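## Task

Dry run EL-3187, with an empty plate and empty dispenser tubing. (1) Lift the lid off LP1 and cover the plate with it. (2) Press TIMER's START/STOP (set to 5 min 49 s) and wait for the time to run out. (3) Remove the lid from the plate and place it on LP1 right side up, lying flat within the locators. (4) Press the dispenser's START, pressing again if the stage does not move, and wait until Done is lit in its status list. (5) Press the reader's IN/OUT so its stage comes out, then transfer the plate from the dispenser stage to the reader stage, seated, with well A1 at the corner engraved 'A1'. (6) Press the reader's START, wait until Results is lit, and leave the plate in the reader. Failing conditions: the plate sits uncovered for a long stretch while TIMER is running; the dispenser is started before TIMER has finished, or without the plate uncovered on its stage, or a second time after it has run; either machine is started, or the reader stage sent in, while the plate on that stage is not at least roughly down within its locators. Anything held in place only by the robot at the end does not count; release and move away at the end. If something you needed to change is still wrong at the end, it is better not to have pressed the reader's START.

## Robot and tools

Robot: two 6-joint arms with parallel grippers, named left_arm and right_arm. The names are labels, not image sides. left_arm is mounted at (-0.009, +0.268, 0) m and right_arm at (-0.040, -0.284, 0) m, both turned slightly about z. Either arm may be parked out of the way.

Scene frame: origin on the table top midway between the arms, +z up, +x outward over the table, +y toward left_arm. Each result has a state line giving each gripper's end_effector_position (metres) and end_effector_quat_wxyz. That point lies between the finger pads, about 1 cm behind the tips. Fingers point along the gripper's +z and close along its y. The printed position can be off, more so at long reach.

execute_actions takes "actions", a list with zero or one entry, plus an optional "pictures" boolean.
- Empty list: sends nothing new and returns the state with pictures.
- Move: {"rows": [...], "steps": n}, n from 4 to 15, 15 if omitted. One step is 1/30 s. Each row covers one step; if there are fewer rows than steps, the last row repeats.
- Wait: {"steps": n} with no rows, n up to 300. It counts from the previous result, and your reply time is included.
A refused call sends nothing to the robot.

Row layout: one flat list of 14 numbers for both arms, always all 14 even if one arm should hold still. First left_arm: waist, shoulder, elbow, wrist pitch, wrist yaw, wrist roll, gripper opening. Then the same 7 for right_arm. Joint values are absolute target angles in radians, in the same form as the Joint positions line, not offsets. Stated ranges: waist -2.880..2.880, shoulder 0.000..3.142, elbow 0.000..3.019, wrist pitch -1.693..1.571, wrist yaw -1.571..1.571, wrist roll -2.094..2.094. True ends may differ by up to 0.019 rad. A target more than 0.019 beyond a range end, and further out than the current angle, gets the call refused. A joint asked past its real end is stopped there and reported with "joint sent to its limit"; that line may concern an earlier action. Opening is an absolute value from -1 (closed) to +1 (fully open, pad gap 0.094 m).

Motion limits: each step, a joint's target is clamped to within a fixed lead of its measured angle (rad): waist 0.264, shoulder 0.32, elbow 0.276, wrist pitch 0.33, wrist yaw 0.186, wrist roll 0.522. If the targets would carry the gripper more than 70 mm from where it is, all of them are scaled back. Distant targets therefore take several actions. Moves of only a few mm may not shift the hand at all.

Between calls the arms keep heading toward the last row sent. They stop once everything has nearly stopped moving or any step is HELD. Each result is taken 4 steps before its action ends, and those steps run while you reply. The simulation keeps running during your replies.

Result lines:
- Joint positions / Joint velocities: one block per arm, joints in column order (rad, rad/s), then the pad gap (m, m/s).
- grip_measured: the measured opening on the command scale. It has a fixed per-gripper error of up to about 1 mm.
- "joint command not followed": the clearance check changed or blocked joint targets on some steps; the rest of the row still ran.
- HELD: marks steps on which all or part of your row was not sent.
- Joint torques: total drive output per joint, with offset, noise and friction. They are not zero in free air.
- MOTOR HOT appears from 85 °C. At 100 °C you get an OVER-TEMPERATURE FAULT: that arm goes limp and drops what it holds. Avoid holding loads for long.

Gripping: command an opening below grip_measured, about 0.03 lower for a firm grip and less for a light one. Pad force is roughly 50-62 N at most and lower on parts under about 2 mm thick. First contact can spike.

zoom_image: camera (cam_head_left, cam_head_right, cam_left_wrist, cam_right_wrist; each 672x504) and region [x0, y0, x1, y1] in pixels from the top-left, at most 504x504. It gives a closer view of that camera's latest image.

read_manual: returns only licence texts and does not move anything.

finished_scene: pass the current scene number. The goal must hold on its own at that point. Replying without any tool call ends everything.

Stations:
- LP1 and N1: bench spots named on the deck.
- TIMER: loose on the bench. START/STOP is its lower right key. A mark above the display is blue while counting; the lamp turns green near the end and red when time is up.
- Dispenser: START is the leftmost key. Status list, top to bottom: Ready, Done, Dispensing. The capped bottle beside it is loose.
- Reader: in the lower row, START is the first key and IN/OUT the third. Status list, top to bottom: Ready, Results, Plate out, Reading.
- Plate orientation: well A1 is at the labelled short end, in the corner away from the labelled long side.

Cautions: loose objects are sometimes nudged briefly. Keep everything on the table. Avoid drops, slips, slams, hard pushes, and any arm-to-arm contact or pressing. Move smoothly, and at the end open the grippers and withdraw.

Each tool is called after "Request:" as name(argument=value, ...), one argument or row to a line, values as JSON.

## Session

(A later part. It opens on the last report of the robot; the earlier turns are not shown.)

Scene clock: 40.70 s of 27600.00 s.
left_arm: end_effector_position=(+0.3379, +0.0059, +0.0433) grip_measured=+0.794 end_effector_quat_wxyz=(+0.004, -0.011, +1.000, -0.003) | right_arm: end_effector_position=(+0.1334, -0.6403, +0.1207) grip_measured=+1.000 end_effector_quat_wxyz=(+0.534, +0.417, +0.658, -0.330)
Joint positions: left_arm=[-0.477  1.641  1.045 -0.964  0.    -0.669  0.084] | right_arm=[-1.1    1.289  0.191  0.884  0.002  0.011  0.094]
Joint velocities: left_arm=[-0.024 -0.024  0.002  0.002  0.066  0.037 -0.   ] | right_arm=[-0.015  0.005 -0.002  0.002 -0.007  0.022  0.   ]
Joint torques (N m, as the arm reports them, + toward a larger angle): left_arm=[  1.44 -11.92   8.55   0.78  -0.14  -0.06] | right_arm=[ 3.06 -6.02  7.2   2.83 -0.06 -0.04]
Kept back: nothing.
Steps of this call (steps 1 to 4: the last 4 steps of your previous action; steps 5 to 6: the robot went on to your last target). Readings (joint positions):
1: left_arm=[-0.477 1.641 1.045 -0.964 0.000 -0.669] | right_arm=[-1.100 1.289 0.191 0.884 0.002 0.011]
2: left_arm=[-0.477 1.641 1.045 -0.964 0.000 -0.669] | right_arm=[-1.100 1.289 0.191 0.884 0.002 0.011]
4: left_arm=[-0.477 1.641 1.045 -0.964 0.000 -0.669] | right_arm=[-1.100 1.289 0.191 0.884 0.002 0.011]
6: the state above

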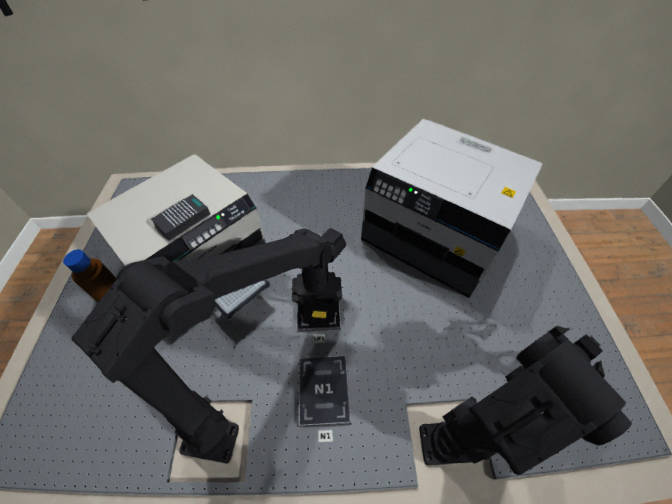

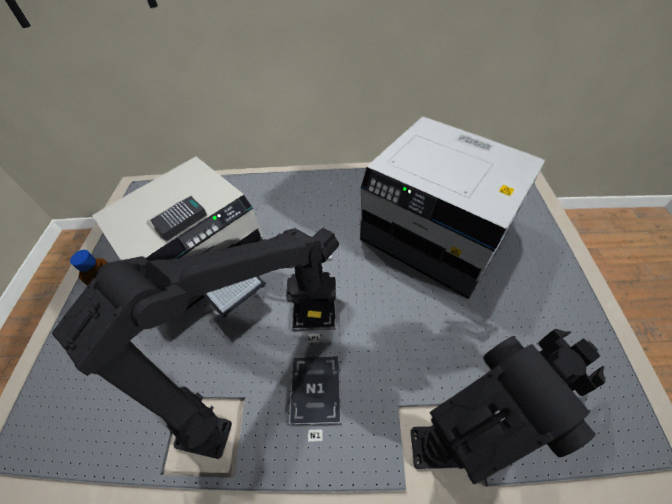

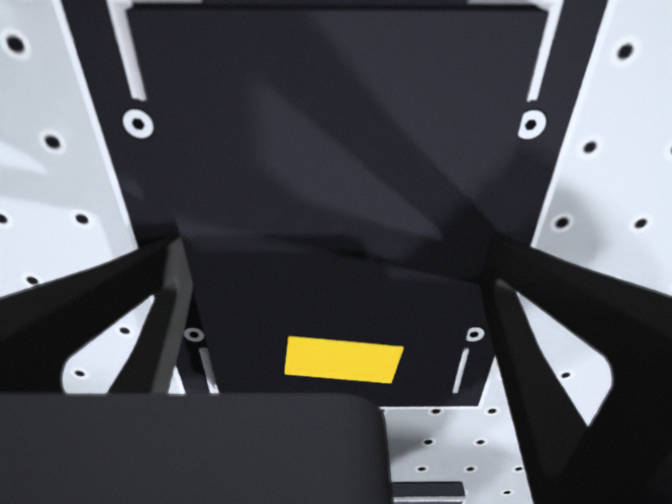

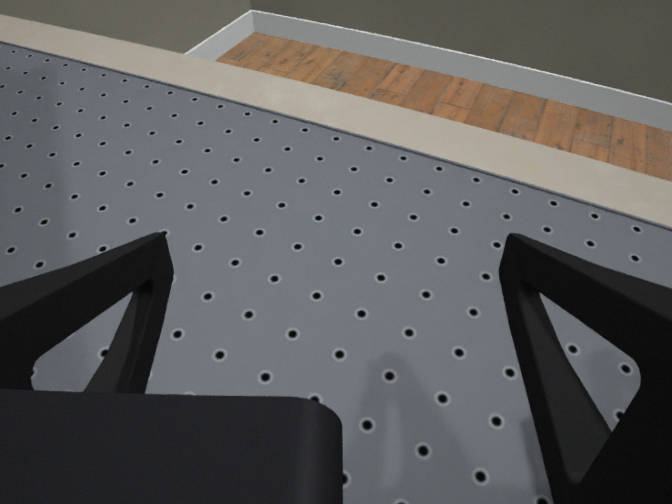

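Request:
execute_actions(
  actions=[
    {"rows": [[-0.47,1.63,1.07,-0.96,0,-0.68,0.768,-1.1,1.3,0.2,0.9,0,0,1],[-0.47,1.62,1.085,-0.97,0,-0.68,0.762,-1.1,1.3,0.2,0.9,0,0,1],[-0.47,1.615,1.09,-0.975,0,-0.68,0.762,-1.1,1.3,0.2,0.9,0,0,1],[-0.47,1.612,1.092,-0.977,0,-0.68,0.762,-1.1,1.3,0.2,0.9,0,0,1],[-0.47,1.609,1.094,-0.981,0,-0.68,0.762,-1.1,1.3,0.2,0.9,0,0,1],[-0.47,1.606,1.0965,-0.986,0,-0.68,0.762,-1.1,1.3,0.2,0.9,0,0,1],[-0.47,1.603,1.099,-0.991,0,-0.68,0.762,-1.1,1.3,0.2,0.9,0,0,1],[-0.47,1.599,1.102,-0.998,0,-0.68,0.762,-1.1,1.3,0.2,0.9,0,0,1],[-0.47,1.595,1.105,-1.005,0,-0.68,0.762,-1.1,1.3,0.2,0.9,0,0,1],[-0.47,1.59,1.109,-1.014,0,-0.68,0.762,-1.1,1.3,0.2,0.9,0,0,1],[-0.47,1.585,1.113,-1.023,0,-0.68,0.762,-1.1,1.3,0.2,0.9,0,0,1],[-0.47,1.579,1.118,-1.034,0,-0.68,0.762,-1.1,1.3,0.2,0.9,0,0,1],[-0.47,1.573,1.123,-1.045,0,-0.675,0.762,-1.1,1.3,0.2,0.9,0,0,1],[-0.47,1.566,1.129,-1.058,0,-0.66,0.762,-1.1,1.3,0.2,0.9,0,0,1],[-0.47,1.558,1.135,-1.072,0,-0.64,0.762,-1.1,1.3,0.2,0.9,0,0,1]], "steps": 15},
  ],
)

Request:
execute_actions(
  actions=[
    {"rows": [[-0.47,1.549,1.141,-1.087,0,-0.61,0.762,-1.1,1.3,0.2,0.9,0,0,1],[-0.47,1.539,1.147,-1.103,0,-0.575,0.762,-1.1,1.3,0.2,0.9,0,0,1],[-0.47,1.528,1.153,-1.12,0,-0.535,0.762,-1.1,1.3,0.2,0.9,0,0,1],[-0.47,1.517,1.159,-1.137,0,-0.495,0.762,-1.1,1.3,0.2,0.9,0,0,1],[-0.47,1.506,1.165,-1.154,0,-0.455,0.762,-1.1,1.3,0.2,0.9,0,0,1],[-0.468,1.495,1.171,-1.171,0,-0.415,0.762,-1.1,1.3,0.2,0.9,0,0,1],[-0.464,1.484,1.177,-1.188,0,-0.375,0.762,-1.1,1.3,0.2,0.9,0,0,1],[-0.457,1.473,1.182,-1.204,0,-0.335,0.762,-1.1,1.3,0.2,0.9,0,0,1],[-0.447,1.462,1.187,-1.22,0,-0.295,0.762,-1.1,1.3,0.2,0.9,0,0,1],[-0.434,1.451,1.191,-1.235,0,-0.255,0.762,-1.1,1.3,0.2,0.9,0,0,1],[-0.418,1.44,1.194,-1.249,0,-0.215,0.762,-1.1,1.3,0.2,0.9,0,0,1],[-0.4,1.429,1.196,-1.262,0,-0.175,0.762,-1.1,1.3,0.2,0.9,0,0,1],[-0.38,1.418,1.197,-1.274,0,-0.135,0.762,-1.1,1.3,0.2,0.9,0,0,1],[-0.358,1.407,1.197,-1.285,0,-0.095,0.762,-1.1,1.3,0.2,0.9,0,0,1],[-0.335,1.396,1.19,-1.295,0,-0.055,0.762,-1.1,1.3,0.2,0.9,0,0,1]], "steps": 15},
  ],
)

Request:
execute_actions(
  actions=[
    {"rows": [[-0.311,1.385,1.175,-1.304,0,-0.015,0.762,-1.1,1.3,0.2,0.9,0,0,1],[-0.286,1.374,1.16,-1.312,0,0.025,0.762,-1.1,1.3,0.2,0.9,0,0,1],[-0.261,1.363,1.15,-1.319,0,0.065,0.762,-1.1,1.3,0.2,0.9,0,0,1],[-0.236,1.352,1.143,-1.325,0,0.105,0.762,-1.1,1.3,0.2,0.9,0,0,1],[-0.211,1.341,1.136,-1.33,0,0.145,0.762,-1.1,1.3,0.2,0.9,0,0,1],[-0.186,1.33,1.129,-1.334,0,0.185,0.762,-1.1,1.3,0.2,0.9,0,0,1],[-0.161,1.32,1.122,-1.337,0,0.225,0.762,-1.1,1.3,0.2,0.9,0,0,1],[-0.137,1.31,1.115,-1.34,0,0.265,0.762,-1.1,1.3,0.2,0.9,0,0,1],[-0.113,1.301,1.108,-1.342,0,0.305,0.762,-1.1,1.3,0.2,0.9,0,0,1],[-0.09,1.293,1.101,-1.343,0,0.345,0.762,-1.1,1.3,0.2,0.9,0,0,1],[-0.068,1.286,1.094,-1.343,0,0.385,0.762,-1.1,1.3,0.2,0.9,0,0,1],[-0.048,1.28,1.087,-1.342,0,0.425,0.762,-1.1,1.3,0.2,0.9,0,0,1],[-0.03,1.276,1.08,-1.338,0,0.465,0.762,-1.1,1.3,0.2,0.9,0,0,1],[-0.014,1.274,1.073,-1.332,0,0.505,0.762,-1.1,1.3,0.2,0.9,0,0,1],[0.0,1.274,1.066,-1.324,0,0.54,0.762,-1.1,1.3,0.2,0.9,0,0,1]], "steps": 15},
  ],
)

Request:
execute_actions(
  actions=[
    {"rows": [[0.012,1.278,1.059,-1.316,0,0.572,0.762,-1.1,1.3,0.2,0.9,0,0,1],[0.022,1.285,1.053,-1.308,0,0.6,0.762,-1.1,1.3,0.2,0.9,0,0,1],[0.03,1.293,1.047,-1.3,0,0.622,0.762,-1.1,1.3,0.2,0.9,0,0,1],[0.036,1.3,1.041,-1.293,0,0.638,0.762,-1.1,1.3,0.2,0.9,0,0,1],[0.04,1.304,1.036,-1.287,0,0.65,0.762,-1.1,1.3,0.2,0.9,0,0,1],[0.042,1.307,1.031,-1.282,0,0.657,0.762,-1.1,1.3,0.2,0.9,0,0,1],[0.043,1.309,1.027,-1.277,0,0.66,0.762,-1.1,1.3,0.2,0.9,0,0,1],[0.043,1.31,1.024,-1.273,0,0.66,0.762,-1.1,1.3,0.2,0.9,0,0,1],[0.043,1.311,1.022,-1.27,0,0.66,0.762,-1.1,1.3,0.2,0.9,0,0,1]], "steps": 15},
  ],
)

Request:
execute_actions(
  actions=[
    {"steps": 12},
  ],
  pictures=true,
)

Scene clock: 43.10 s of 27600.00 s.
left_arm: end_effector_position=(+0.3347, +0.0084, +0.0509) grip_measured=+0.787 end_effector_quat_wxyz=(-0.000, -0.011, +1.000, +0.000) | right_arm: end_effector_position=(+0.1334, -0.6403, +0.1207) grip_measured=+1.000 end_effector_quat_wxyz=(+0.534, +0.417, +0.658, -0.330)
Joint positions: left_arm=[-0.477  1.626  1.05  -0.996  0.    -0.67   0.084] | right_arm=[-1.1    1.289  0.191  0.884  0.002  0.011  0.094]
Joint velocities: left_arm=[-0.015 -0.132  0.066 -0.252 -0.037 -0.081 -0.   ] | right_arm=[-0.005 -0.005  0.007  0.002 -0.022 -0.051  0.   ]
Joint torques (N m, as the arm reports them, + toward a larger angle): left_arm=[  1.22 -15.66  13.6   -0.06  -0.15  -0.05] | right_arm=[ 3.08 -5.96  7.18  2.82 -0.06 -0.04]
Steps of this call (steps 1 to 15: the robot went on to your last target; steps 16 to 61: nothing new was sent; steps 62 to 72: the first 11 steps of this action). Readings (joint positions):
62: left_arm=[-0.477 1.641 1.045 -0.964 0.000 -0.669] | right_arm=[-1.100 1.289 0.191 0.884 0.002 0.011]
63: left_arm=[-0.477 1.641 1.045 -0.964 0.000 -0.669] | right_arm=[-1.100 1.289 0.191 0.884 0.002 0.011]
65: left_arm=[-0.477 1.641 1.045 -0.964 0.000 -0.669] | right_arm=[-1.100 1.289 0.191 0.884 0.002 0.011]
69: left_arm=[-0.477 1.636 1.046 -0.975 0.000 -0.670] | right_arm=[-1.100 1.289 0.191 0.884 0.002 0.011]
72: the state above

Scene clock: 43.60 s of 27600.00 s.
left_arm: end_effector_position=(+0.3276, +0.0197, +0.1371) grip_measured=+0.787 end_effector_quat_wxyz=(+0.006, +0.128, +0.992, -0.003) | right_arm: end_effector_position=(+0.1334, -0.6403, +0.1207) grip_measured=+1.000 end_effector_quat_wxyz=(+0.534, +0.417, +0.658, -0.330)
Joint positions: left_arm=[-0.466  1.482  1.133 -1.207  0.    -0.378  0.084] | right_arm=[-1.1    1.289  0.191  0.884  0.002  0.011  0.094]
Joint velocities: left_arm=[ 0.21  -0.366  0.139 -0.432  0.007  0.989  0.001] | right_arm=[-0.005  0.005 -0.007  0.007 -0.051 -0.037  0.   ]
Joint torques (N m, as the arm reports them, + toward a larger angle): left_arm=[  3.47 -12.62  14.28  -0.12  -0.12   0.09] | right_arm=[ 3.05 -5.94  7.2   2.82 -0.06 -0.05]
Steps of this call (steps 1 to 4: the last 4 steps of your previous action; steps 5 to 15: the first 11 steps of this action). Readings (joint positions):
5: left_arm=[-0.477 1.597 1.072 -1.050 0.000 -0.659] | right_arm=[-1.100 1.289 0.191 0.884 0.002 0.011]
6: left_arm=[-0.477 1.589 1.079 -1.064 0.000 -0.646] | right_arm=[-1.100 1.289 0.191 0.884 0.002 0.011]
8: left_arm=[-0.477 1.569 1.092 -1.094 0.000 -0.605] | right_arm=[-1.100 1.289 0.191 0.884 0.002 0.011]
12: left_arm=[-0.477 1.521 1.116 -1.160 0.000 -0.485] | right_arm=[-1.100 1.289 0.191 0.884 0.002 0.011]
15: the state above

Scene clock: 44.10 s of 27600.00 s.
left_arm: end_effector_position=(+0.3506, +0.1653, +0.1883) grip_measured=+0.787 end_effector_quat_wxyz=(+0.016, +0.240, +0.971, -0.001) | right_arm: end_effector_position=(+0.1334, -0.6403, +0.1207) grip_measured=+1.000 end_effector_quat_wxyz=(+0.534, +0.417, +0.658, -0.330)
Joint positions: left_arm=[-0.108  1.317  1.106 -1.328  0.     0.207  0.084] | right_arm=[-1.1    1.289  0.191  0.884  0.002  0.011  0.094]
Joint velocities: left_arm=[ 0.659 -0.278 -0.232 -0.061 -0.081  1.077 -0.001] | right_arm=[-0.015 -0.005 -0.002 -0.002 -0.037  0.051  0.   ]
Joint torques (N m, as the arm reports them, + toward a larger angle): left_arm=[  1.09 -10.77   9.91  -0.03  -0.03   0.14] | right_arm=[ 3.1  -6.    7.2   2.83 -0.06 -0.05]
Steps of this call (steps 1 to 4: the last 4 steps of your previous action; steps 5 to 15: the first 11 steps of this action). Readings (joint positions):
5: left_arm=[-0.381 1.421 1.143 -1.270 0.000 -0.187] | right_arm=[-1.100 1.289 0.191 0.884 0.002 0.011]
6: left_arm=[-0.354 1.410 1.143 -1.281 0.000 -0.148] | right_arm=[-1.100 1.289 0.191 0.884 0.002 0.011]
8: left_arm=[-0.296 1.391 1.143 -1.298 0.000 -0.070] | right_arm=[-1.100 1.289 0.191 0.884 0.002 0.011]
12: left_arm=[-0.182 1.349 1.129 -1.318 0.000 0.088] | right_arm=[-1.100 1.289 0.191 0.884 0.002 0.011]
15: the state above

Scene clock: 44.60 s of 27600.00 s.
left_arm: end_effector_position=(+0.3409, +0.2209, +0.1600) grip_measured=+0.787 end_effector_quat_wxyz=(-0.001, +0.367, +0.930, -0.000) | right_arm: end_effector_position=(+0.1334, -0.6403, +0.1207) grip_measured=+1.000 end_effector_quat_wxyz=(+0.534, +0.417, +0.658, -0.330)
Joint positions: left_arm=[ 0.036  1.303  1.017 -1.288  0.     0.617  0.084] | right_arm=[-1.1    1.289  0.191  0.884  0.002  0.011  0.094]
Joint velocities: left_arm=[ 0.005  0.073 -0.056  0.032 -0.022  0.139 -0.   ] | right_arm=[-0.005  0.005 -0.012 -0.002  0.022  0.022  0.   ]
Joint torques (N m, as the arm reports them, + toward a larger angle): left_arm=[ 1.58 -8.3  10.28  0.81  0.    0.13] | right_arm=[ 3.05 -5.96  7.21  2.82 -0.06 -0.04]
Steps of this call (steps 1 to 4: the last 4 steps of your previous action; steps 5 to 15: the first 11 steps of this action). Readings (joint positions):
5: left_arm=[-0.014 1.287 1.070 -1.330 0.000 0.403] | right_arm=[-1.100 1.289 0.191 0.884 0.002 0.011]
6: left_arm=[-0.000 1.286 1.064 -1.328 0.000 0.440] | right_arm=[-1.100 1.289 0.191 0.884 0.002 0.011]
8: left_arm=[0.020 1.287 1.050 -1.319 0.000 0.503] | right_arm=[-1.100 1.289 0.191 0.884 0.002 0.011]
12: left_arm=[0.036 1.294 1.026 -1.297 0.000 0.587] | right_arm=[-1.100 1.289 0.191 0.884 0.002 0.011]
15: the state above

Scene clock: 45.00 s of 27600.00 s.
left_arm: end_effector_position=(+0.3415, +0.2209, +0.1585) grip_measured=+0.787 end_effector_quat_wxyz=(-0.002, +0.380, +0.925, -0.001) | right_arm: end_effector_position=(+0.1334, -0.6403, +0.1207) grip_measured=+1.000 end_effector_quat_wxyz=(+0.534, +0.417, +0.658, -0.330)
Joint positions: left_arm=[ 0.036  1.306  1.016 -1.284  0.     0.646  0.084] | right_arm=[-1.1    1.289  0.191  0.884  0.002  0.011  0.094]
Joint velocities: left_arm=[ 0.005  0.005 -0.007  0.012 -0.037  0.066 -0.001] | right_arm=[-0.015 -0.015 -0.007  0.017 -0.066  0.022  0.   ]
Joint torques (N m, as the arm reports them, + toward a larger angle): left_arm=[ 1.22 -8.09 10.2   0.74 -0.04  0.13] | right_arm=[ 3.15 -5.98  7.17  2.84 -0.06 -0.05]
Kept back: nothing.
Steps of this call (steps 1 to 4: the last 4 steps of your previous action; steps 5 to 12: the robot went on to your last target). Readings (joint positions):
1: left_arm=[0.036 1.305 1.016 -1.286 0.000 0.624] | right_arm=[-1.100 1.289 0.191 0.884 0.002 0.011]
2: left_arm=[0.036 1.306 1.016 -1.286 0.000 0.629] | right_arm=[-1.100 1.289 0.191 0.884 0.002 0.011]
4: left_arm=[0.036 1.306 1.016 -1.285 0.000 0.636] | right_arm=[-1.100 1.289 0.191 0.884 0.002 0.011]
8: left_arm=[0.036 1.306 1.016 -1.284 0.000 0.643] | right_arm=[-1.100 1.289 0.191 0.884 0.002 0.011]
12: the state above

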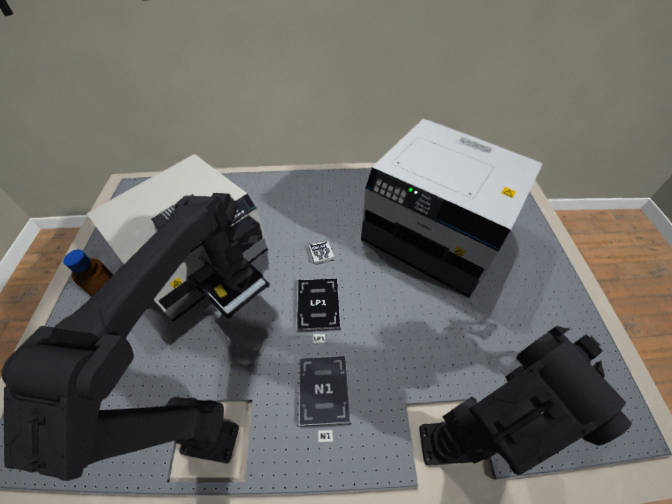

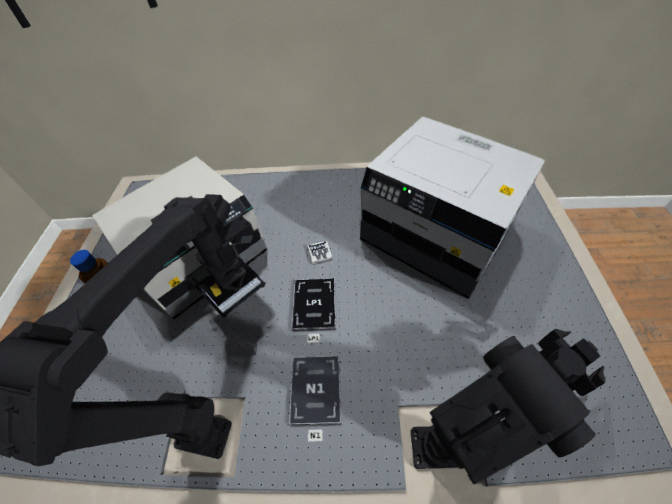

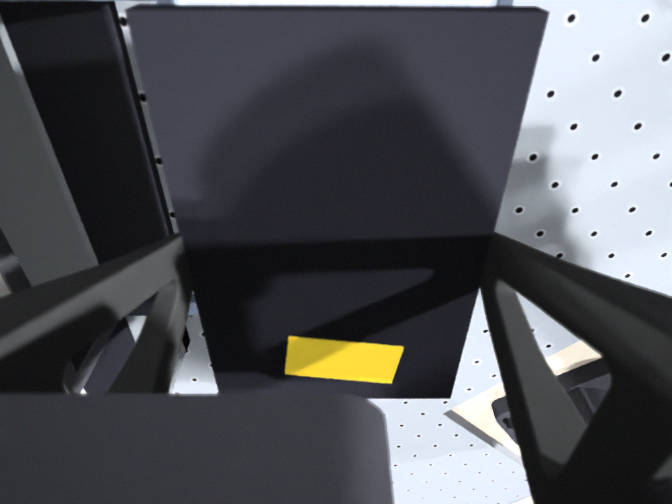

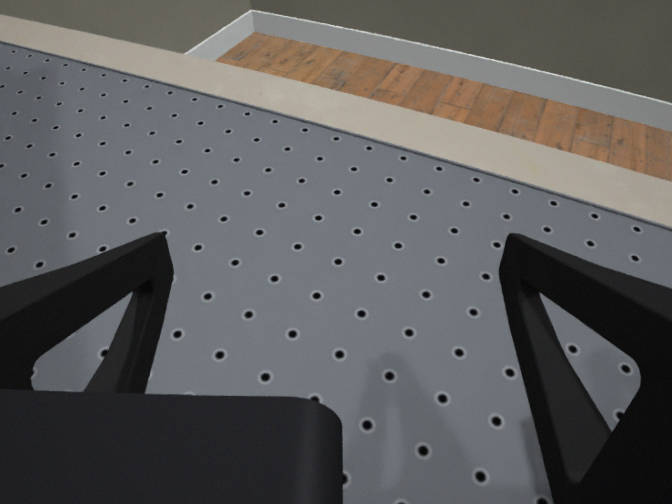

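Request:
execute_actions(
  actions=[],
)

Scene clock: 45.77 s of 27600.00 s.
left_arm: end_effector_position=(+0.3415, +0.2209, +0.1585) grip_measured=+0.787 end_effector_quat_wxyz=(-0.002, +0.381, +0.924, -0.001) | right_arm: end_effector_position=(+0.1334, -0.6403, +0.1207) grip_measured=+1.000 end_effector_quat_wxyz=(+0.534, +0.417, +0.658, -0.330)
Joint positions: left_arm=[ 0.036  1.306  1.016 -1.284  0.     0.649  0.084] | right_arm=[-1.1    1.289  0.191  0.884  0.002  0.011  0.094]
Joint velocities: left_arm=[-0.015 -0.005 -0.002 -0.007 -0.037  0.11   0.   ] | right_arm=[-0.005 -0.005  0.002  0.002  0.037  0.022  0.   ]
Joint torques (N m, as the arm reports them, + toward a larger angle): left_arm=[ 1.42 -8.15 10.19  0.74 -0.04  0.13] | right_arm=[ 3.06 -6.02  7.23  2.81 -0.06 -0.05]
Kept back: nothing.
Steps of this call (steps 1 to 23: the robot went on to your last target). Readings (joint positions):
1: left_arm=[0.036 1.306 1.016 -1.284 0.000 0.647] | right_arm=[-1.100 1.289 0.191 0.884 0.002 0.011]
2: left_arm=[0.036 1.306 1.016 -1.284 0.000 0.647] | right_arm=[-1.100 1.289 0.191 0.884 0.002 0.011]
4: left_arm=[0.036 1.306 1.016 -1.284 0.000 0.648] | right_arm=[-1.100 1.289 0.191 0.884 0.002 0.011]
8: left_arm=[0.036 1.306 1.016 -1.284 0.000 0.648] | right_arm=[-1.100 1.289 0.191 0.884 0.002 0.011]
23: the state above

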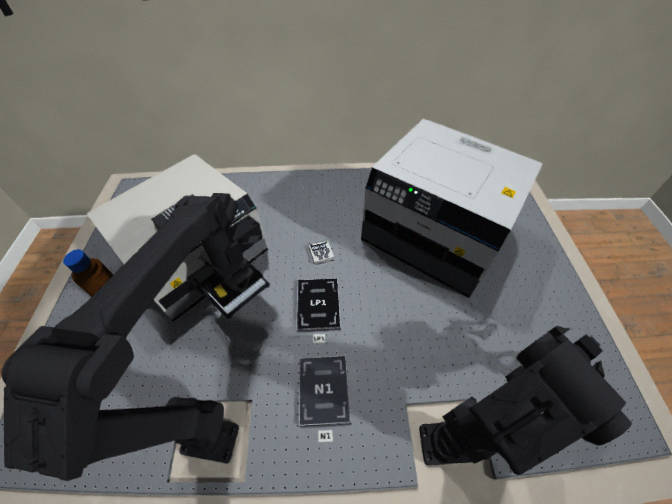

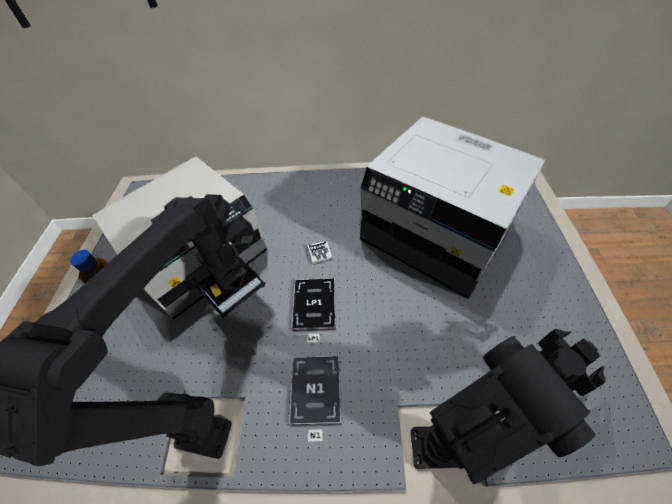

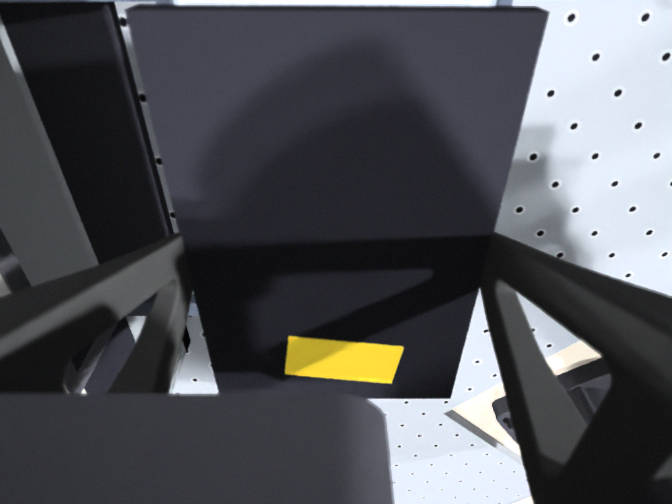

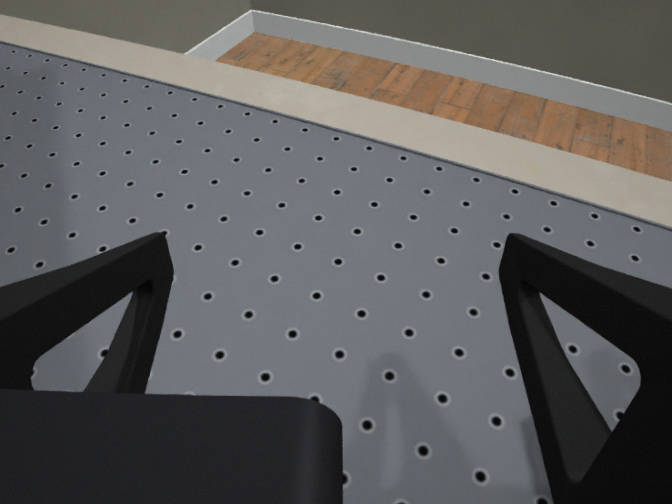

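Request:
execute_actions(
  actions=[
    {"rows": [[0.043,1.314,1.018,-1.27,0,0.66,0.762,-1.1,1.3,0.2,0.9,0,0,1],[0.043,1.317,1.015,-1.27,0,0.66,0.762,-1.1,1.3,0.2,0.9,0,0,1],[0.043,1.318,1.013,-1.268,0,0.66,0.762,-1.1,1.3,0.2,0.9,0,0,1],[0.043,1.319,1.011,-1.265,0,0.66,0.762,-1.1,1.3,0.2,0.9,0,0,1],[0.043,1.3198,1.009,-1.262,0,0.66,0.762,-1.1,1.3,0.2,0.9,0,0,1],[0.043,1.3206,1.007,-1.259,0,0.66,0.762,-1.1,1.3,0.2,0.9,0,0,1],[0.043,1.3214,1.005,-1.256,0,0.66,0.762,-1.1,1.3,0.2,0.9,0,0,1],[0.043,1.3222,1.003,-1.253,0,0.66,0.762,-1.1,1.3,0.2,0.9,0,0,1],[0.043,1.323,1.001,-1.25,0,0.66,0.762,-1.1,1.3,0.2,0.9,0,0,1],[0.043,1.3238,0.999,-1.247,0,0.66,0.762,-1.1,1.3,0.2,0.9,0,0,1],[0.043,1.3246,0.997,-1.244,0,0.66,0.762,-1.1,1.3,0.2,0.9,0,0,1],[0.043,1.3254,0.995,-1.241,0,0.66,0.762,-1.1,1.3,0.2,0.9,0,0,1],[0.043,1.3262,0.993,-1.238,0,0.66,0.762,-1.1,1.3,0.2,0.9,0,0,1],[0.043,1.327,0.991,-1.235,0,0.66,0.762,-1.1,1.3,0.2,0.9,0,0,1],[0.043,1.327,0.989,-1.231,0,0.66,0.762,-1.1,1.3,0.2,0.9,0,0,1]], "steps": 15},
  ],
)

Request:
execute_actions(
  actions=[
    {"rows": [[0.043,1.327,0.988,-1.228,0,0.66,0.762,-1.1,1.3,0.2,0.9,0,0,1],[0.043,1.327,0.988,-1.225,0,0.66,0.762,-1.1,1.3,0.2,0.9,0,0,1]], "steps": 12},
  ],
  pictures=true,
)

Scene clock: 47.13 s of 27600.00 s.
left_arm: end_effector_position=(+0.3400, +0.2211, +0.1502) grip_measured=+0.787 end_effector_quat_wxyz=(-0.003, +0.381, +0.924, -0.001) | right_arm: end_effector_position=(+0.1334, -0.6403, +0.1207) grip_measured=+1.000 end_effector_quat_wxyz=(+0.534, +0.417, +0.658, -0.330)
Joint positions: left_arm=[ 0.036  1.311  0.997 -1.264  0.     0.649  0.084] | right_arm=[-1.1    1.289  0.191  0.884  0.002  0.011  0.094]
Joint velocities: left_arm=[-0.005  0.034 -0.051  0.085 -0.037  0.007 -0.   ] | right_arm=[-0.005  0.005  0.012 -0.002 -0.066  0.007  0.   ]
Joint torques (N m, as the arm reports them, + toward a larger angle): left_arm=[ 1.42 -8.2   9.83  0.91 -0.04  0.14] | right_arm=[ 3.09 -6.03  7.21  2.83 -0.06 -0.05]
Steps of this call (steps 1 to 15: the robot went on to your last target; steps 16 to 30: nothing new was sent; steps 31 to 41: the first 11 steps of this action). Readings (joint positions):
31: left_arm=[0.036 1.306 1.016 -1.284 0.000 0.649] | right_arm=[-1.100 1.289 0.191 0.884 0.002 0.011]
32: left_arm=[0.036 1.306 1.016 -1.284 0.000 0.649] | right_arm=[-1.100 1.289 0.191 0.884 0.002 0.011]
34: left_arm=[0.036 1.306 1.014 -1.282 0.000 0.649] | right_arm=[-1.100 1.289 0.191 0.884 0.002 0.011]
38: left_arm=[0.036 1.308 1.004 -1.273 0.000 0.649] | right_arm=[-1.100 1.289 0.191 0.884 0.002 0.011]
41: the state above

Scene clock: 47.53 s of 27600.00 s.
left_arm: end_effector_position=(+0.3410, +0.2209, +0.1429) grip_measured=+0.787 end_effector_quat_wxyz=(-0.002, +0.381, +0.924, -0.001) | right_arm: end_effector_position=(+0.1334, -0.6403, +0.1207) grip_measured=+1.000 end_effector_quat_wxyz=(+0.534, +0.417, +0.658, -0.330)
Joint positions: left_arm=[ 0.036  1.318  0.984 -1.239  0.     0.649  0.084] | right_arm=[-1.1    1.289  0.191  0.884  0.002  0.011  0.094]
Joint velocities: left_arm=[-0.015 -0.005 -0.007 -0.012  0.022 -0.007 -0.001] | right_arm=[ 0.015 -0.015 -0.007 -0.017 -0.051 -0.066  0.   ]
Joint torques (N m, as the arm reports them, + toward a larger angle): left_arm=[ 1.41 -7.98  9.78  0.89 -0.04  0.13] | right_arm=[ 3.17 -5.94  7.2   2.83 -0.06 -0.05]
Steps of this call (steps 1 to 4: the last 4 steps of your previous action; steps 5 to 12: the first 8 steps of this action). Readings (joint positions):
5: left_arm=[0.036 1.317 0.987 -1.249 0.000 0.649] | right_arm=[-1.100 1.289 0.191 0.884 0.002 0.011]
6: left_arm=[0.036 1.317 0.986 -1.246 0.000 0.649] | right_arm=[-1.100 1.289 0.191 0.884 0.002 0.011]
8: left_arm=[0.036 1.318 0.984 -1.242 0.000 0.649] | right_arm=[-1.100 1.289 0.191 0.884 0.002 0.011]
12: the state above

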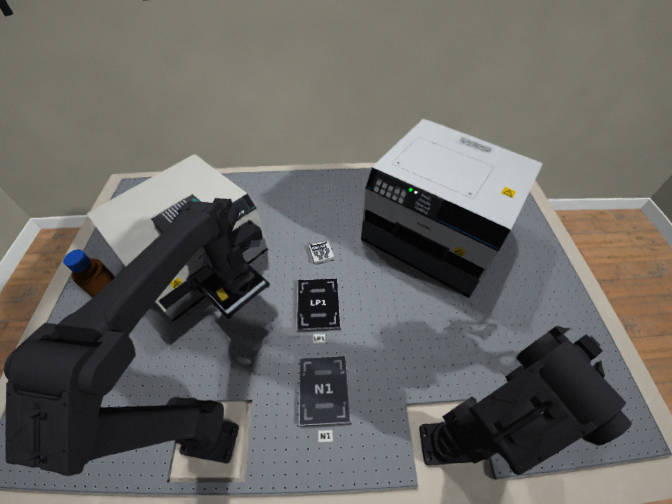

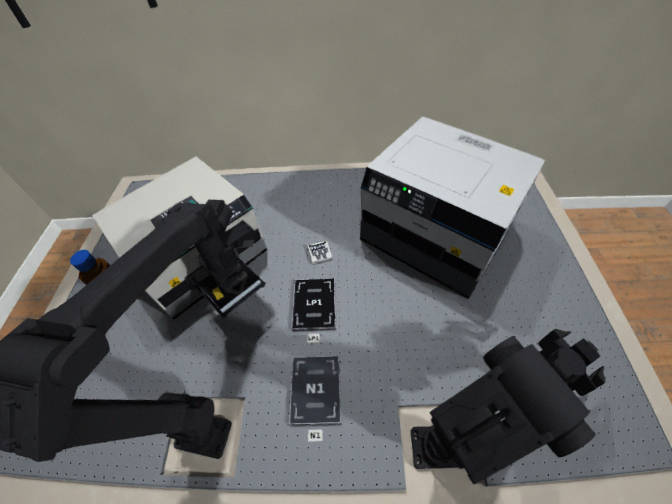

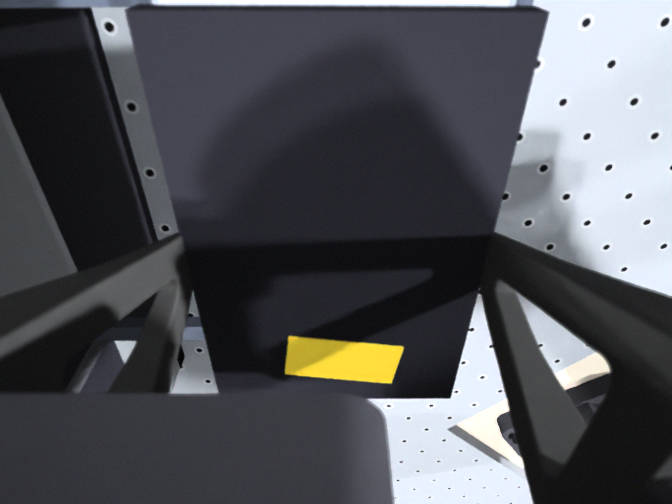

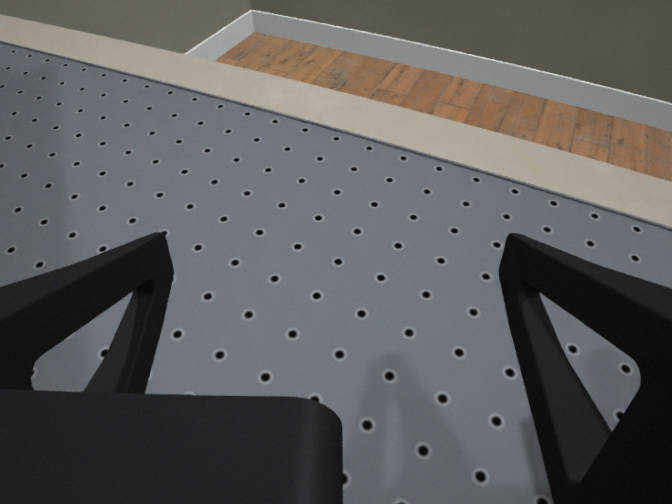

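Request:
zoom_image(
  camera="cam_left_wrist",
  region=[100, 0, 260, 40],
)

Request:
zoom_image(
  camera="cam_left_wrist",
  region=[420, 0, 580, 40],
)

Request:
zoom_image(
  camera="cam_head_right",
  region=[150, 240, 290, 340],
)

Region (100, 0, 260, 40) of cam_left_wrist's 672x504 image, scaled by 3.150, with more detail than that image has; it fills the top 126 rows of this view, and the rest is white.

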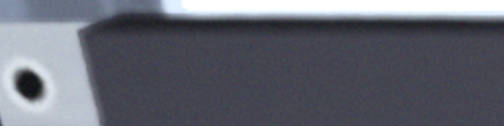

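Region (420, 0, 580, 40) of cam_left_wrist's 672x504 image, scaled by 3.150, with more detail than that image has; it fills the top 126 rows of this view, and the rest is white.

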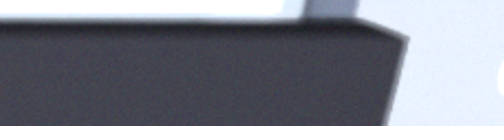

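Region (150, 240, 290, 340) of cam_head_right's 672x504 image, scaled by 3.600, with more detail than that image has; it fills the top 360 rows of this view, and the rest is white.

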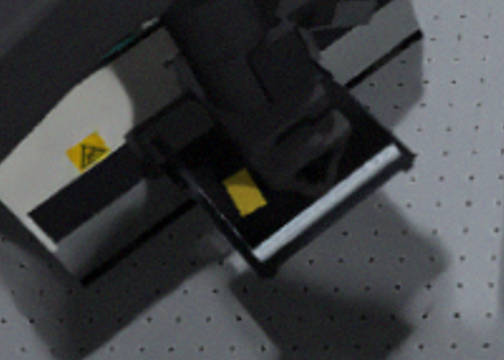

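Request:
execute_actions(
  actions=[
    {"rows": [[0.043,1.327,0.985,-1.222,0,0.66,0.762,-1.1,1.3,0.2,0.9,0,0,1],[0.043,1.327,0.983,-1.219,0,0.66,0.762,-1.1,1.3,0.2,0.9,0,0,1],[0.043,1.327,0.9815,-1.216,0,0.66,0.762,-1.1,1.3,0.2,0.9,0,0,1],[0.043,1.327,0.98,-1.213,0,0.66,0.762,-1.1,1.3,0.2,0.9,0,0,1],[0.043,1.327,0.979,-1.21,0,0.66,0.762,-1.1,1.3,0.2,0.9,0,0,1],[0.043,1.327,0.978,-1.207,0,0.66,0.762,-1.1,1.3,0.2,0.9,0,0,1],[0.043,1.327,0.977,-1.204,0,0.66,0.762,-1.1,1.3,0.2,0.9,0,0,1],[0.043,1.327,0.976,-1.202,0,0.66,0.762,-1.1,1.3,0.2,0.9,0,0,1]], "steps": 15},
  ],
)

Request:
execute_actions(
  actions=[
    {"steps": 8},
  ],
  pictures=true,
)

Scene clock: 50.40 s of 27600.00 s.
left_arm: end_effector_position=(+0.3425, +0.2207, +0.1391) grip_measured=+0.787 end_effector_quat_wxyz=(+0.004, +0.381, +0.924, +0.001) | right_arm: end_effector_position=(+0.1334, -0.6403, +0.1207) grip_measured=+1.000 end_effector_quat_wxyz=(+0.534, +0.417, +0.658, -0.330)
Joint positions: left_arm=[ 0.036  1.318  0.973 -1.217  0.     0.649  0.084] | right_arm=[-1.1    1.289  0.191  0.884  0.002  0.011  0.094]
Joint velocities: left_arm=[ 0.005  0.005 -0.007  0.002  0.037 -0.007  0.   ] | right_arm=[ 0.005 -0.005 -0.007 -0.002 -0.066 -0.051  0.   ]
Joint torques (N m, as the arm reports them, + toward a larger angle): left_arm=[ 1.45 -7.97  9.82  0.73 -0.04  0.14] | right_arm=[ 3.1  -6.05  7.19  2.84 -0.06 -0.04]
Steps of this call (steps 1 to 4: the last 4 steps of your previous action; steps 5 to 15: the robot went on to your last target; steps 16 to 75: nothing new was sent; steps 76 to 86: the first 11 steps of this action). Readings (joint positions):
76: left_arm=[0.036 1.318 0.984 -1.239 0.000 0.649] | right_arm=[-1.100 1.289 0.191 0.884 0.002 0.011]
77: left_arm=[0.036 1.318 0.983 -1.237 0.000 0.649] | right_arm=[-1.100 1.289 0.191 0.884 0.002 0.011]
79: left_arm=[0.036 1.318 0.981 -1.232 0.000 0.649] | right_arm=[-1.100 1.289 0.191 0.884 0.002 0.011]
83: left_arm=[0.036 1.318 0.975 -1.221 0.000 0.649] | right_arm=[-1.100 1.289 0.191 0.884 0.002 0.011]
86: the state above

Scene clock: 50.67 s of 27600.00 s.
left_arm: end_effector_position=(+0.3426, +0.2207, +0.1389) grip_measured=+0.787 end_effector_quat_wxyz=(+0.004, +0.381, +0.924, +0.001) | right_arm: end_effector_position=(+0.1334, -0.6403, +0.1207) grip_measured=+1.000 end_effector_quat_wxyz=(+0.534, +0.417, +0.658, -0.330)
Joint positions: left_arm=[ 0.036  1.318  0.973 -1.216  0.     0.649  0.084] | right_arm=[-1.1    1.289  0.191  0.884  0.002  0.011  0.094]
Joint velocities: left_arm=[-0.015 -0.005  0.012 -0.022 -0.007  0.022 -0.001] | right_arm=[-0.015 -0.005 -0.002  0.002 -0.022 -0.022  0.   ]
Joint torques (N m, as the arm reports them, + toward a larger angle): left_arm=[ 1.45 -7.83  9.8   0.79 -0.04  0.13] | right_arm=[ 3.05 -5.92  7.22  2.83 -0.06 -0.05]
Kept back: nothing.
Steps of this call (steps 1 to 4: the last 4 steps of your previous action; steps 5 to 8: the robot went on to your last target). Readings (joint positions):
1: left_arm=[0.036 1.318 0.973 -1.217 0.000 0.649] | right_arm=[-1.100 1.289 0.191 0.884 0.002 0.011]
2: left_arm=[0.036 1.318 0.973 -1.217 0.000 0.649] | right_arm=[-1.100 1.289 0.191 0.884 0.002 0.011]
4: left_arm=[0.036 1.318 0.973 -1.216 0.000 0.649] | right_arm=[-1.100 1.289 0.191 0.884 0.002 0.011]
8: the state above

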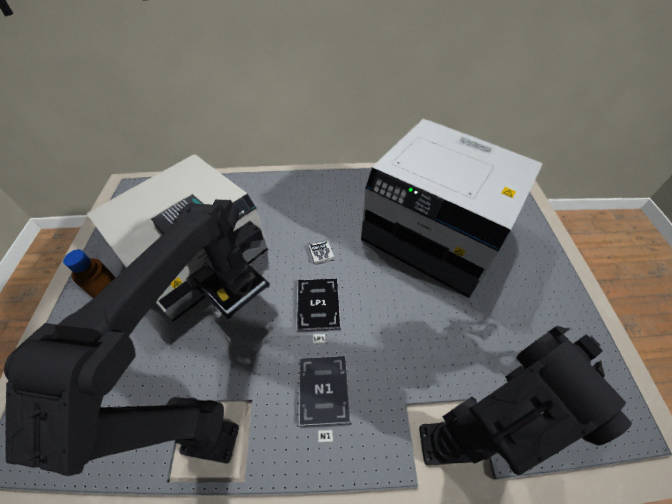

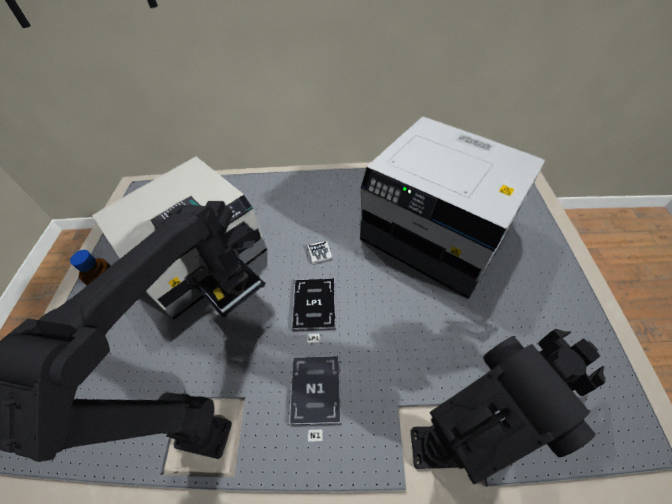

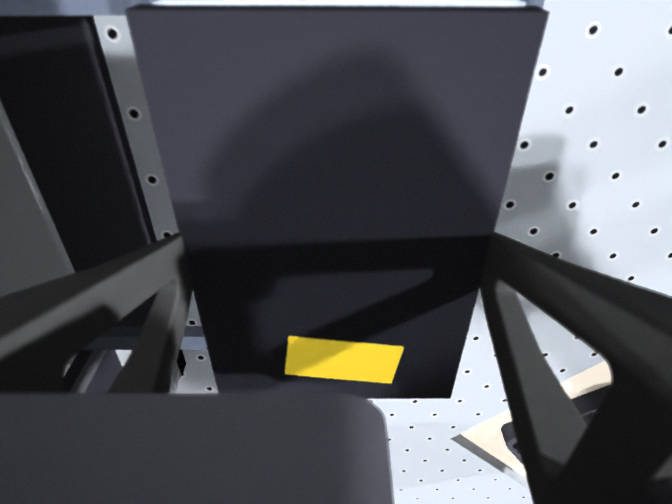

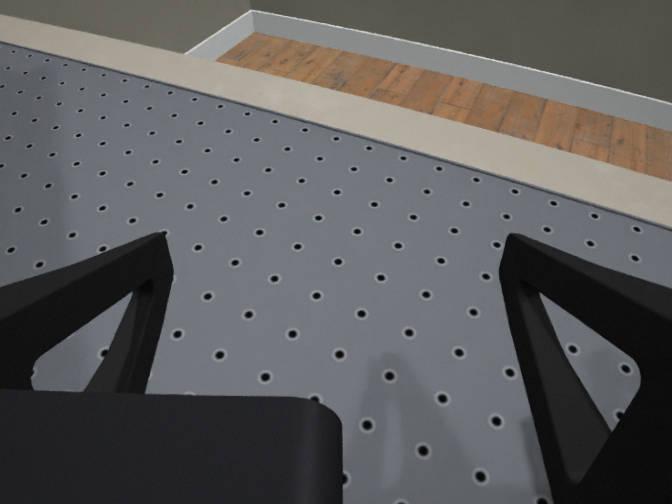

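Request:
zoom_image(
  camera="cam_left_wrist",
  region=[100, 0, 260, 40],
)

Request:
zoom_image(
  camera="cam_left_wrist",
  region=[420, 0, 580, 40],
)

Region (100, 0, 260, 40) of cam_left_wrist's 672x504 image, scaled by 3.150, with more detail than that image has; it fills the top 126 rows of this view, and the rest is white.

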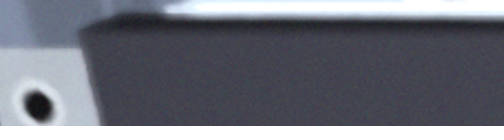

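Region (420, 0, 580, 40) of cam_left_wrist's 672x504 image, scaled by 3.150, with more detail than that image has; it fills the top 126 rows of this view, and the rest is white.

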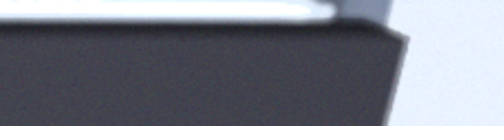

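Request:
zoom_image(
  camera="cam_left_wrist",
  region=[490, 0, 560, 20],
)

Request:
zoom_image(
  camera="cam_left_wrist",
  region=[115, 0, 185, 20],
)

Request:
zoom_image(
  camera="cam_head_left",
  region=[200, 265, 280, 325],
)

Region (490, 0, 560, 20) of cam_left_wrist's 672x504 image, scaled by 7.200, with more detail than that image has; it fills the top 144 rows of this view, and the rest is white.

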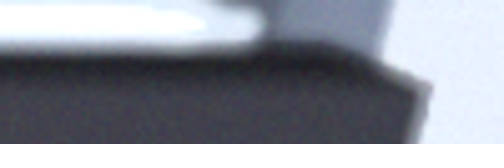

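Region (115, 0, 185, 20) of cam_left_wrist's 672x504 image, scaled by 7.200, with more detail than that image has; it fills the top 144 rows of this view, and the rest is white.

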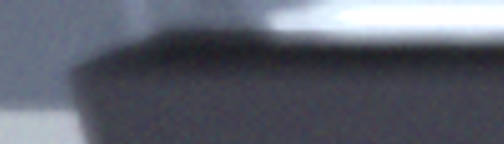

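Region (200, 265, 280, 325) of cam_head_left's 672x504 image, scaled by 6.300, with more detail than that image has; it fills the top 378 rows of this view, and the rest is white.

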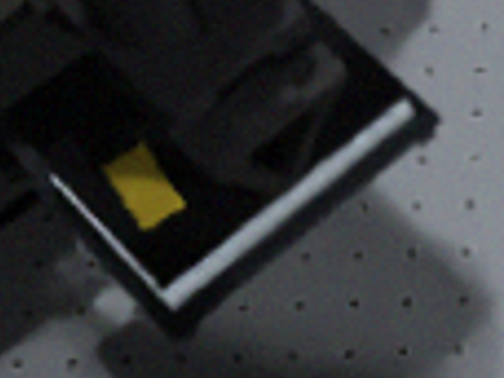

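Request:
zoom_image(
  camera="cam_left_wrist",
  region=[380, 370, 480, 420],
)

Request:
zoom_image(
  camera="cam_left_wrist",
  region=[170, 320, 270, 400],
)

Region (380, 370, 480, 420) of cam_left_wrist's 672x504 image, scaled by 5.040, with more detail than that image has.

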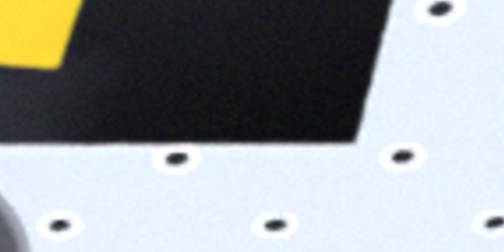

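Region (170, 320, 270, 400) of cam_left_wrist's 672x504 image, scaled by 5.040, with more detail than that image has; it fills the top 403 rows of this view, and the rest is white.

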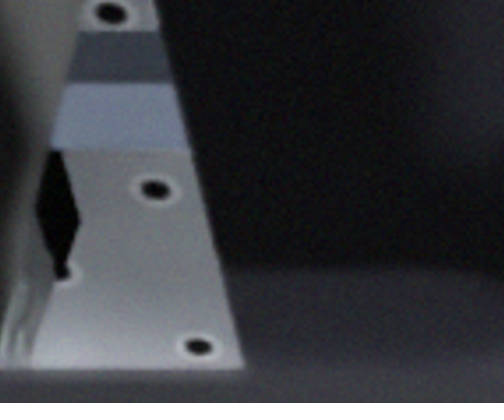

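Request:
execute_actions(
  actions=[
    {"rows": [[0.043,1.329,0.975,-1.202,0,0.66,0.762,-1.1,1.3,0.2,0.9,0,0,1],[0.043,1.33,0.974,-1.202,0,0.66,0.762,-1.1,1.3,0.2,0.9,0,0,1],[0.043,1.33,0.9735,-1.202,0,0.66,0.762,-1.1,1.3,0.2,0.9,0,0,1]], "steps": 12},
  ],
)

Scene clock: 53.70 s of 27600.00 s.
left_arm: end_effector_position=(+0.3426, +0.2207, +0.1387) grip_measured=+0.787 end_effector_quat_wxyz=(+0.004, +0.381, +0.924, +0.001) | right_arm: end_effector_position=(+0.1334, -0.6403, +0.1207) grip_measured=+1.000 end_effector_quat_wxyz=(+0.534, +0.417, +0.658, -0.330)
Joint positions: left_arm=[ 0.036  1.319  0.973 -1.216  0.     0.649  0.084] | right_arm=[-1.1    1.289  0.191  0.884  0.002  0.011  0.094]
Joint velocities: left_arm=[-0.015 -0.015  0.022 -0.032  0.022 -0.022  0.001] | right_arm=[ 0.005 -0.005 -0.002  0.002 -0.066  0.051  0.   ]
Joint torques (N m, as the arm reports them, + toward a larger angle): left_arm=[ 1.27 -7.92  9.55  0.73 -0.05  0.13] | right_arm=[ 3.13 -5.91  7.2   2.82 -0.06 -0.05]
Steps of this call (steps 1 to 15: the robot went on to your last target; steps 16 to 83: nothing new was sent; steps 84 to 91: the first 8 steps of this action). Readings (joint positions):
84: left_arm=[0.036 1.318 0.973 -1.216 0.000 0.649] | right_arm=[-1.100 1.289 0.191 0.884 0.002 0.011]
85: left_arm=[0.036 1.318 0.973 -1.216 0.000 0.649] | right_arm=[-1.100 1.289 0.191 0.884 0.002 0.011]
87: left_arm=[0.036 1.319 0.973 -1.216 0.000 0.649] | right_arm=[-1.100 1.289 0.191 0.884 0.002 0.011]
91: the state above

Request:
execute_actions(
  actions=[
    {"rows": [[0.043,1.33,0.9725,-1.202,0,0.66,0.762,-1.1,1.3,0.2,0.9,0,0,1],[0.043,1.33,0.972,-1.202,0,0.66,0.762,-1.1,1.3,0.2,0.9,0,0,1],[0.043,1.33,0.9715,-1.202,0,0.66,0.762,-1.1,1.3,0.2,0.9,0,0,1],[0.043,1.33,0.971,-1.202,0,0.66,0.762,-1.1,1.3,0.2,0.9,0,0,1]], "steps": 13},
  ],
)

Scene clock: 54.20 s of 27600.00 s.
left_arm: end_effector_position=(+0.3409, +0.2209, +0.1369) grip_measured=+0.787 end_effector_quat_wxyz=(+0.002, +0.381, +0.924, +0.000) | right_arm: end_effector_position=(+0.1334, -0.6403, +0.1207) grip_measured=+1.000 end_effector_quat_wxyz=(+0.534, +0.417, +0.658, -0.330)
Joint positions: left_arm=[ 0.036  1.319  0.968 -1.216  0.     0.649  0.084] | right_arm=[-1.1    1.289  0.191  0.884  0.002  0.011  0.094]
Joint velocities: left_arm=[ 0.005 -0.005 -0.017  0.002  0.037 -0.037  0.   ] | right_arm=[ 0.005 -0.005 -0.012  0.022 -0.051 -0.037  0.   ]
Joint torques (N m, as the arm reports them, + toward a larger angle): left_arm=[ 1.18 -8.05  9.68  0.76 -0.04  0.12] | right_arm=[ 3.12 -5.99  7.2   2.85 -0.06 -0.05]
Steps of this call (steps 1 to 4: the last 4 steps of your previous action; steps 5 to 6: the robot went on to your last target; steps 7 to 15: the first 9 steps of this action). Readings (joint positions):
7: left_arm=[0.036 1.319 0.973 -1.216 0.000 0.649] | right_arm=[-1.100 1.289 0.191 0.884 0.002 0.011]
8: left_arm=[0.036 1.319 0.973 -1.216 0.000 0.649] | right_arm=[-1.100 1.289 0.191 0.884 0.002 0.011]
10: left_arm=[0.036 1.319 0.972 -1.216 0.000 0.649] | right_arm=[-1.100 1.289 0.191 0.884 0.002 0.011]
14: left_arm=[0.036 1.319 0.969 -1.216 0.000 0.649] | right_arm=[-1.100 1.289 0.191 0.884 0.002 0.011]
15: the state above


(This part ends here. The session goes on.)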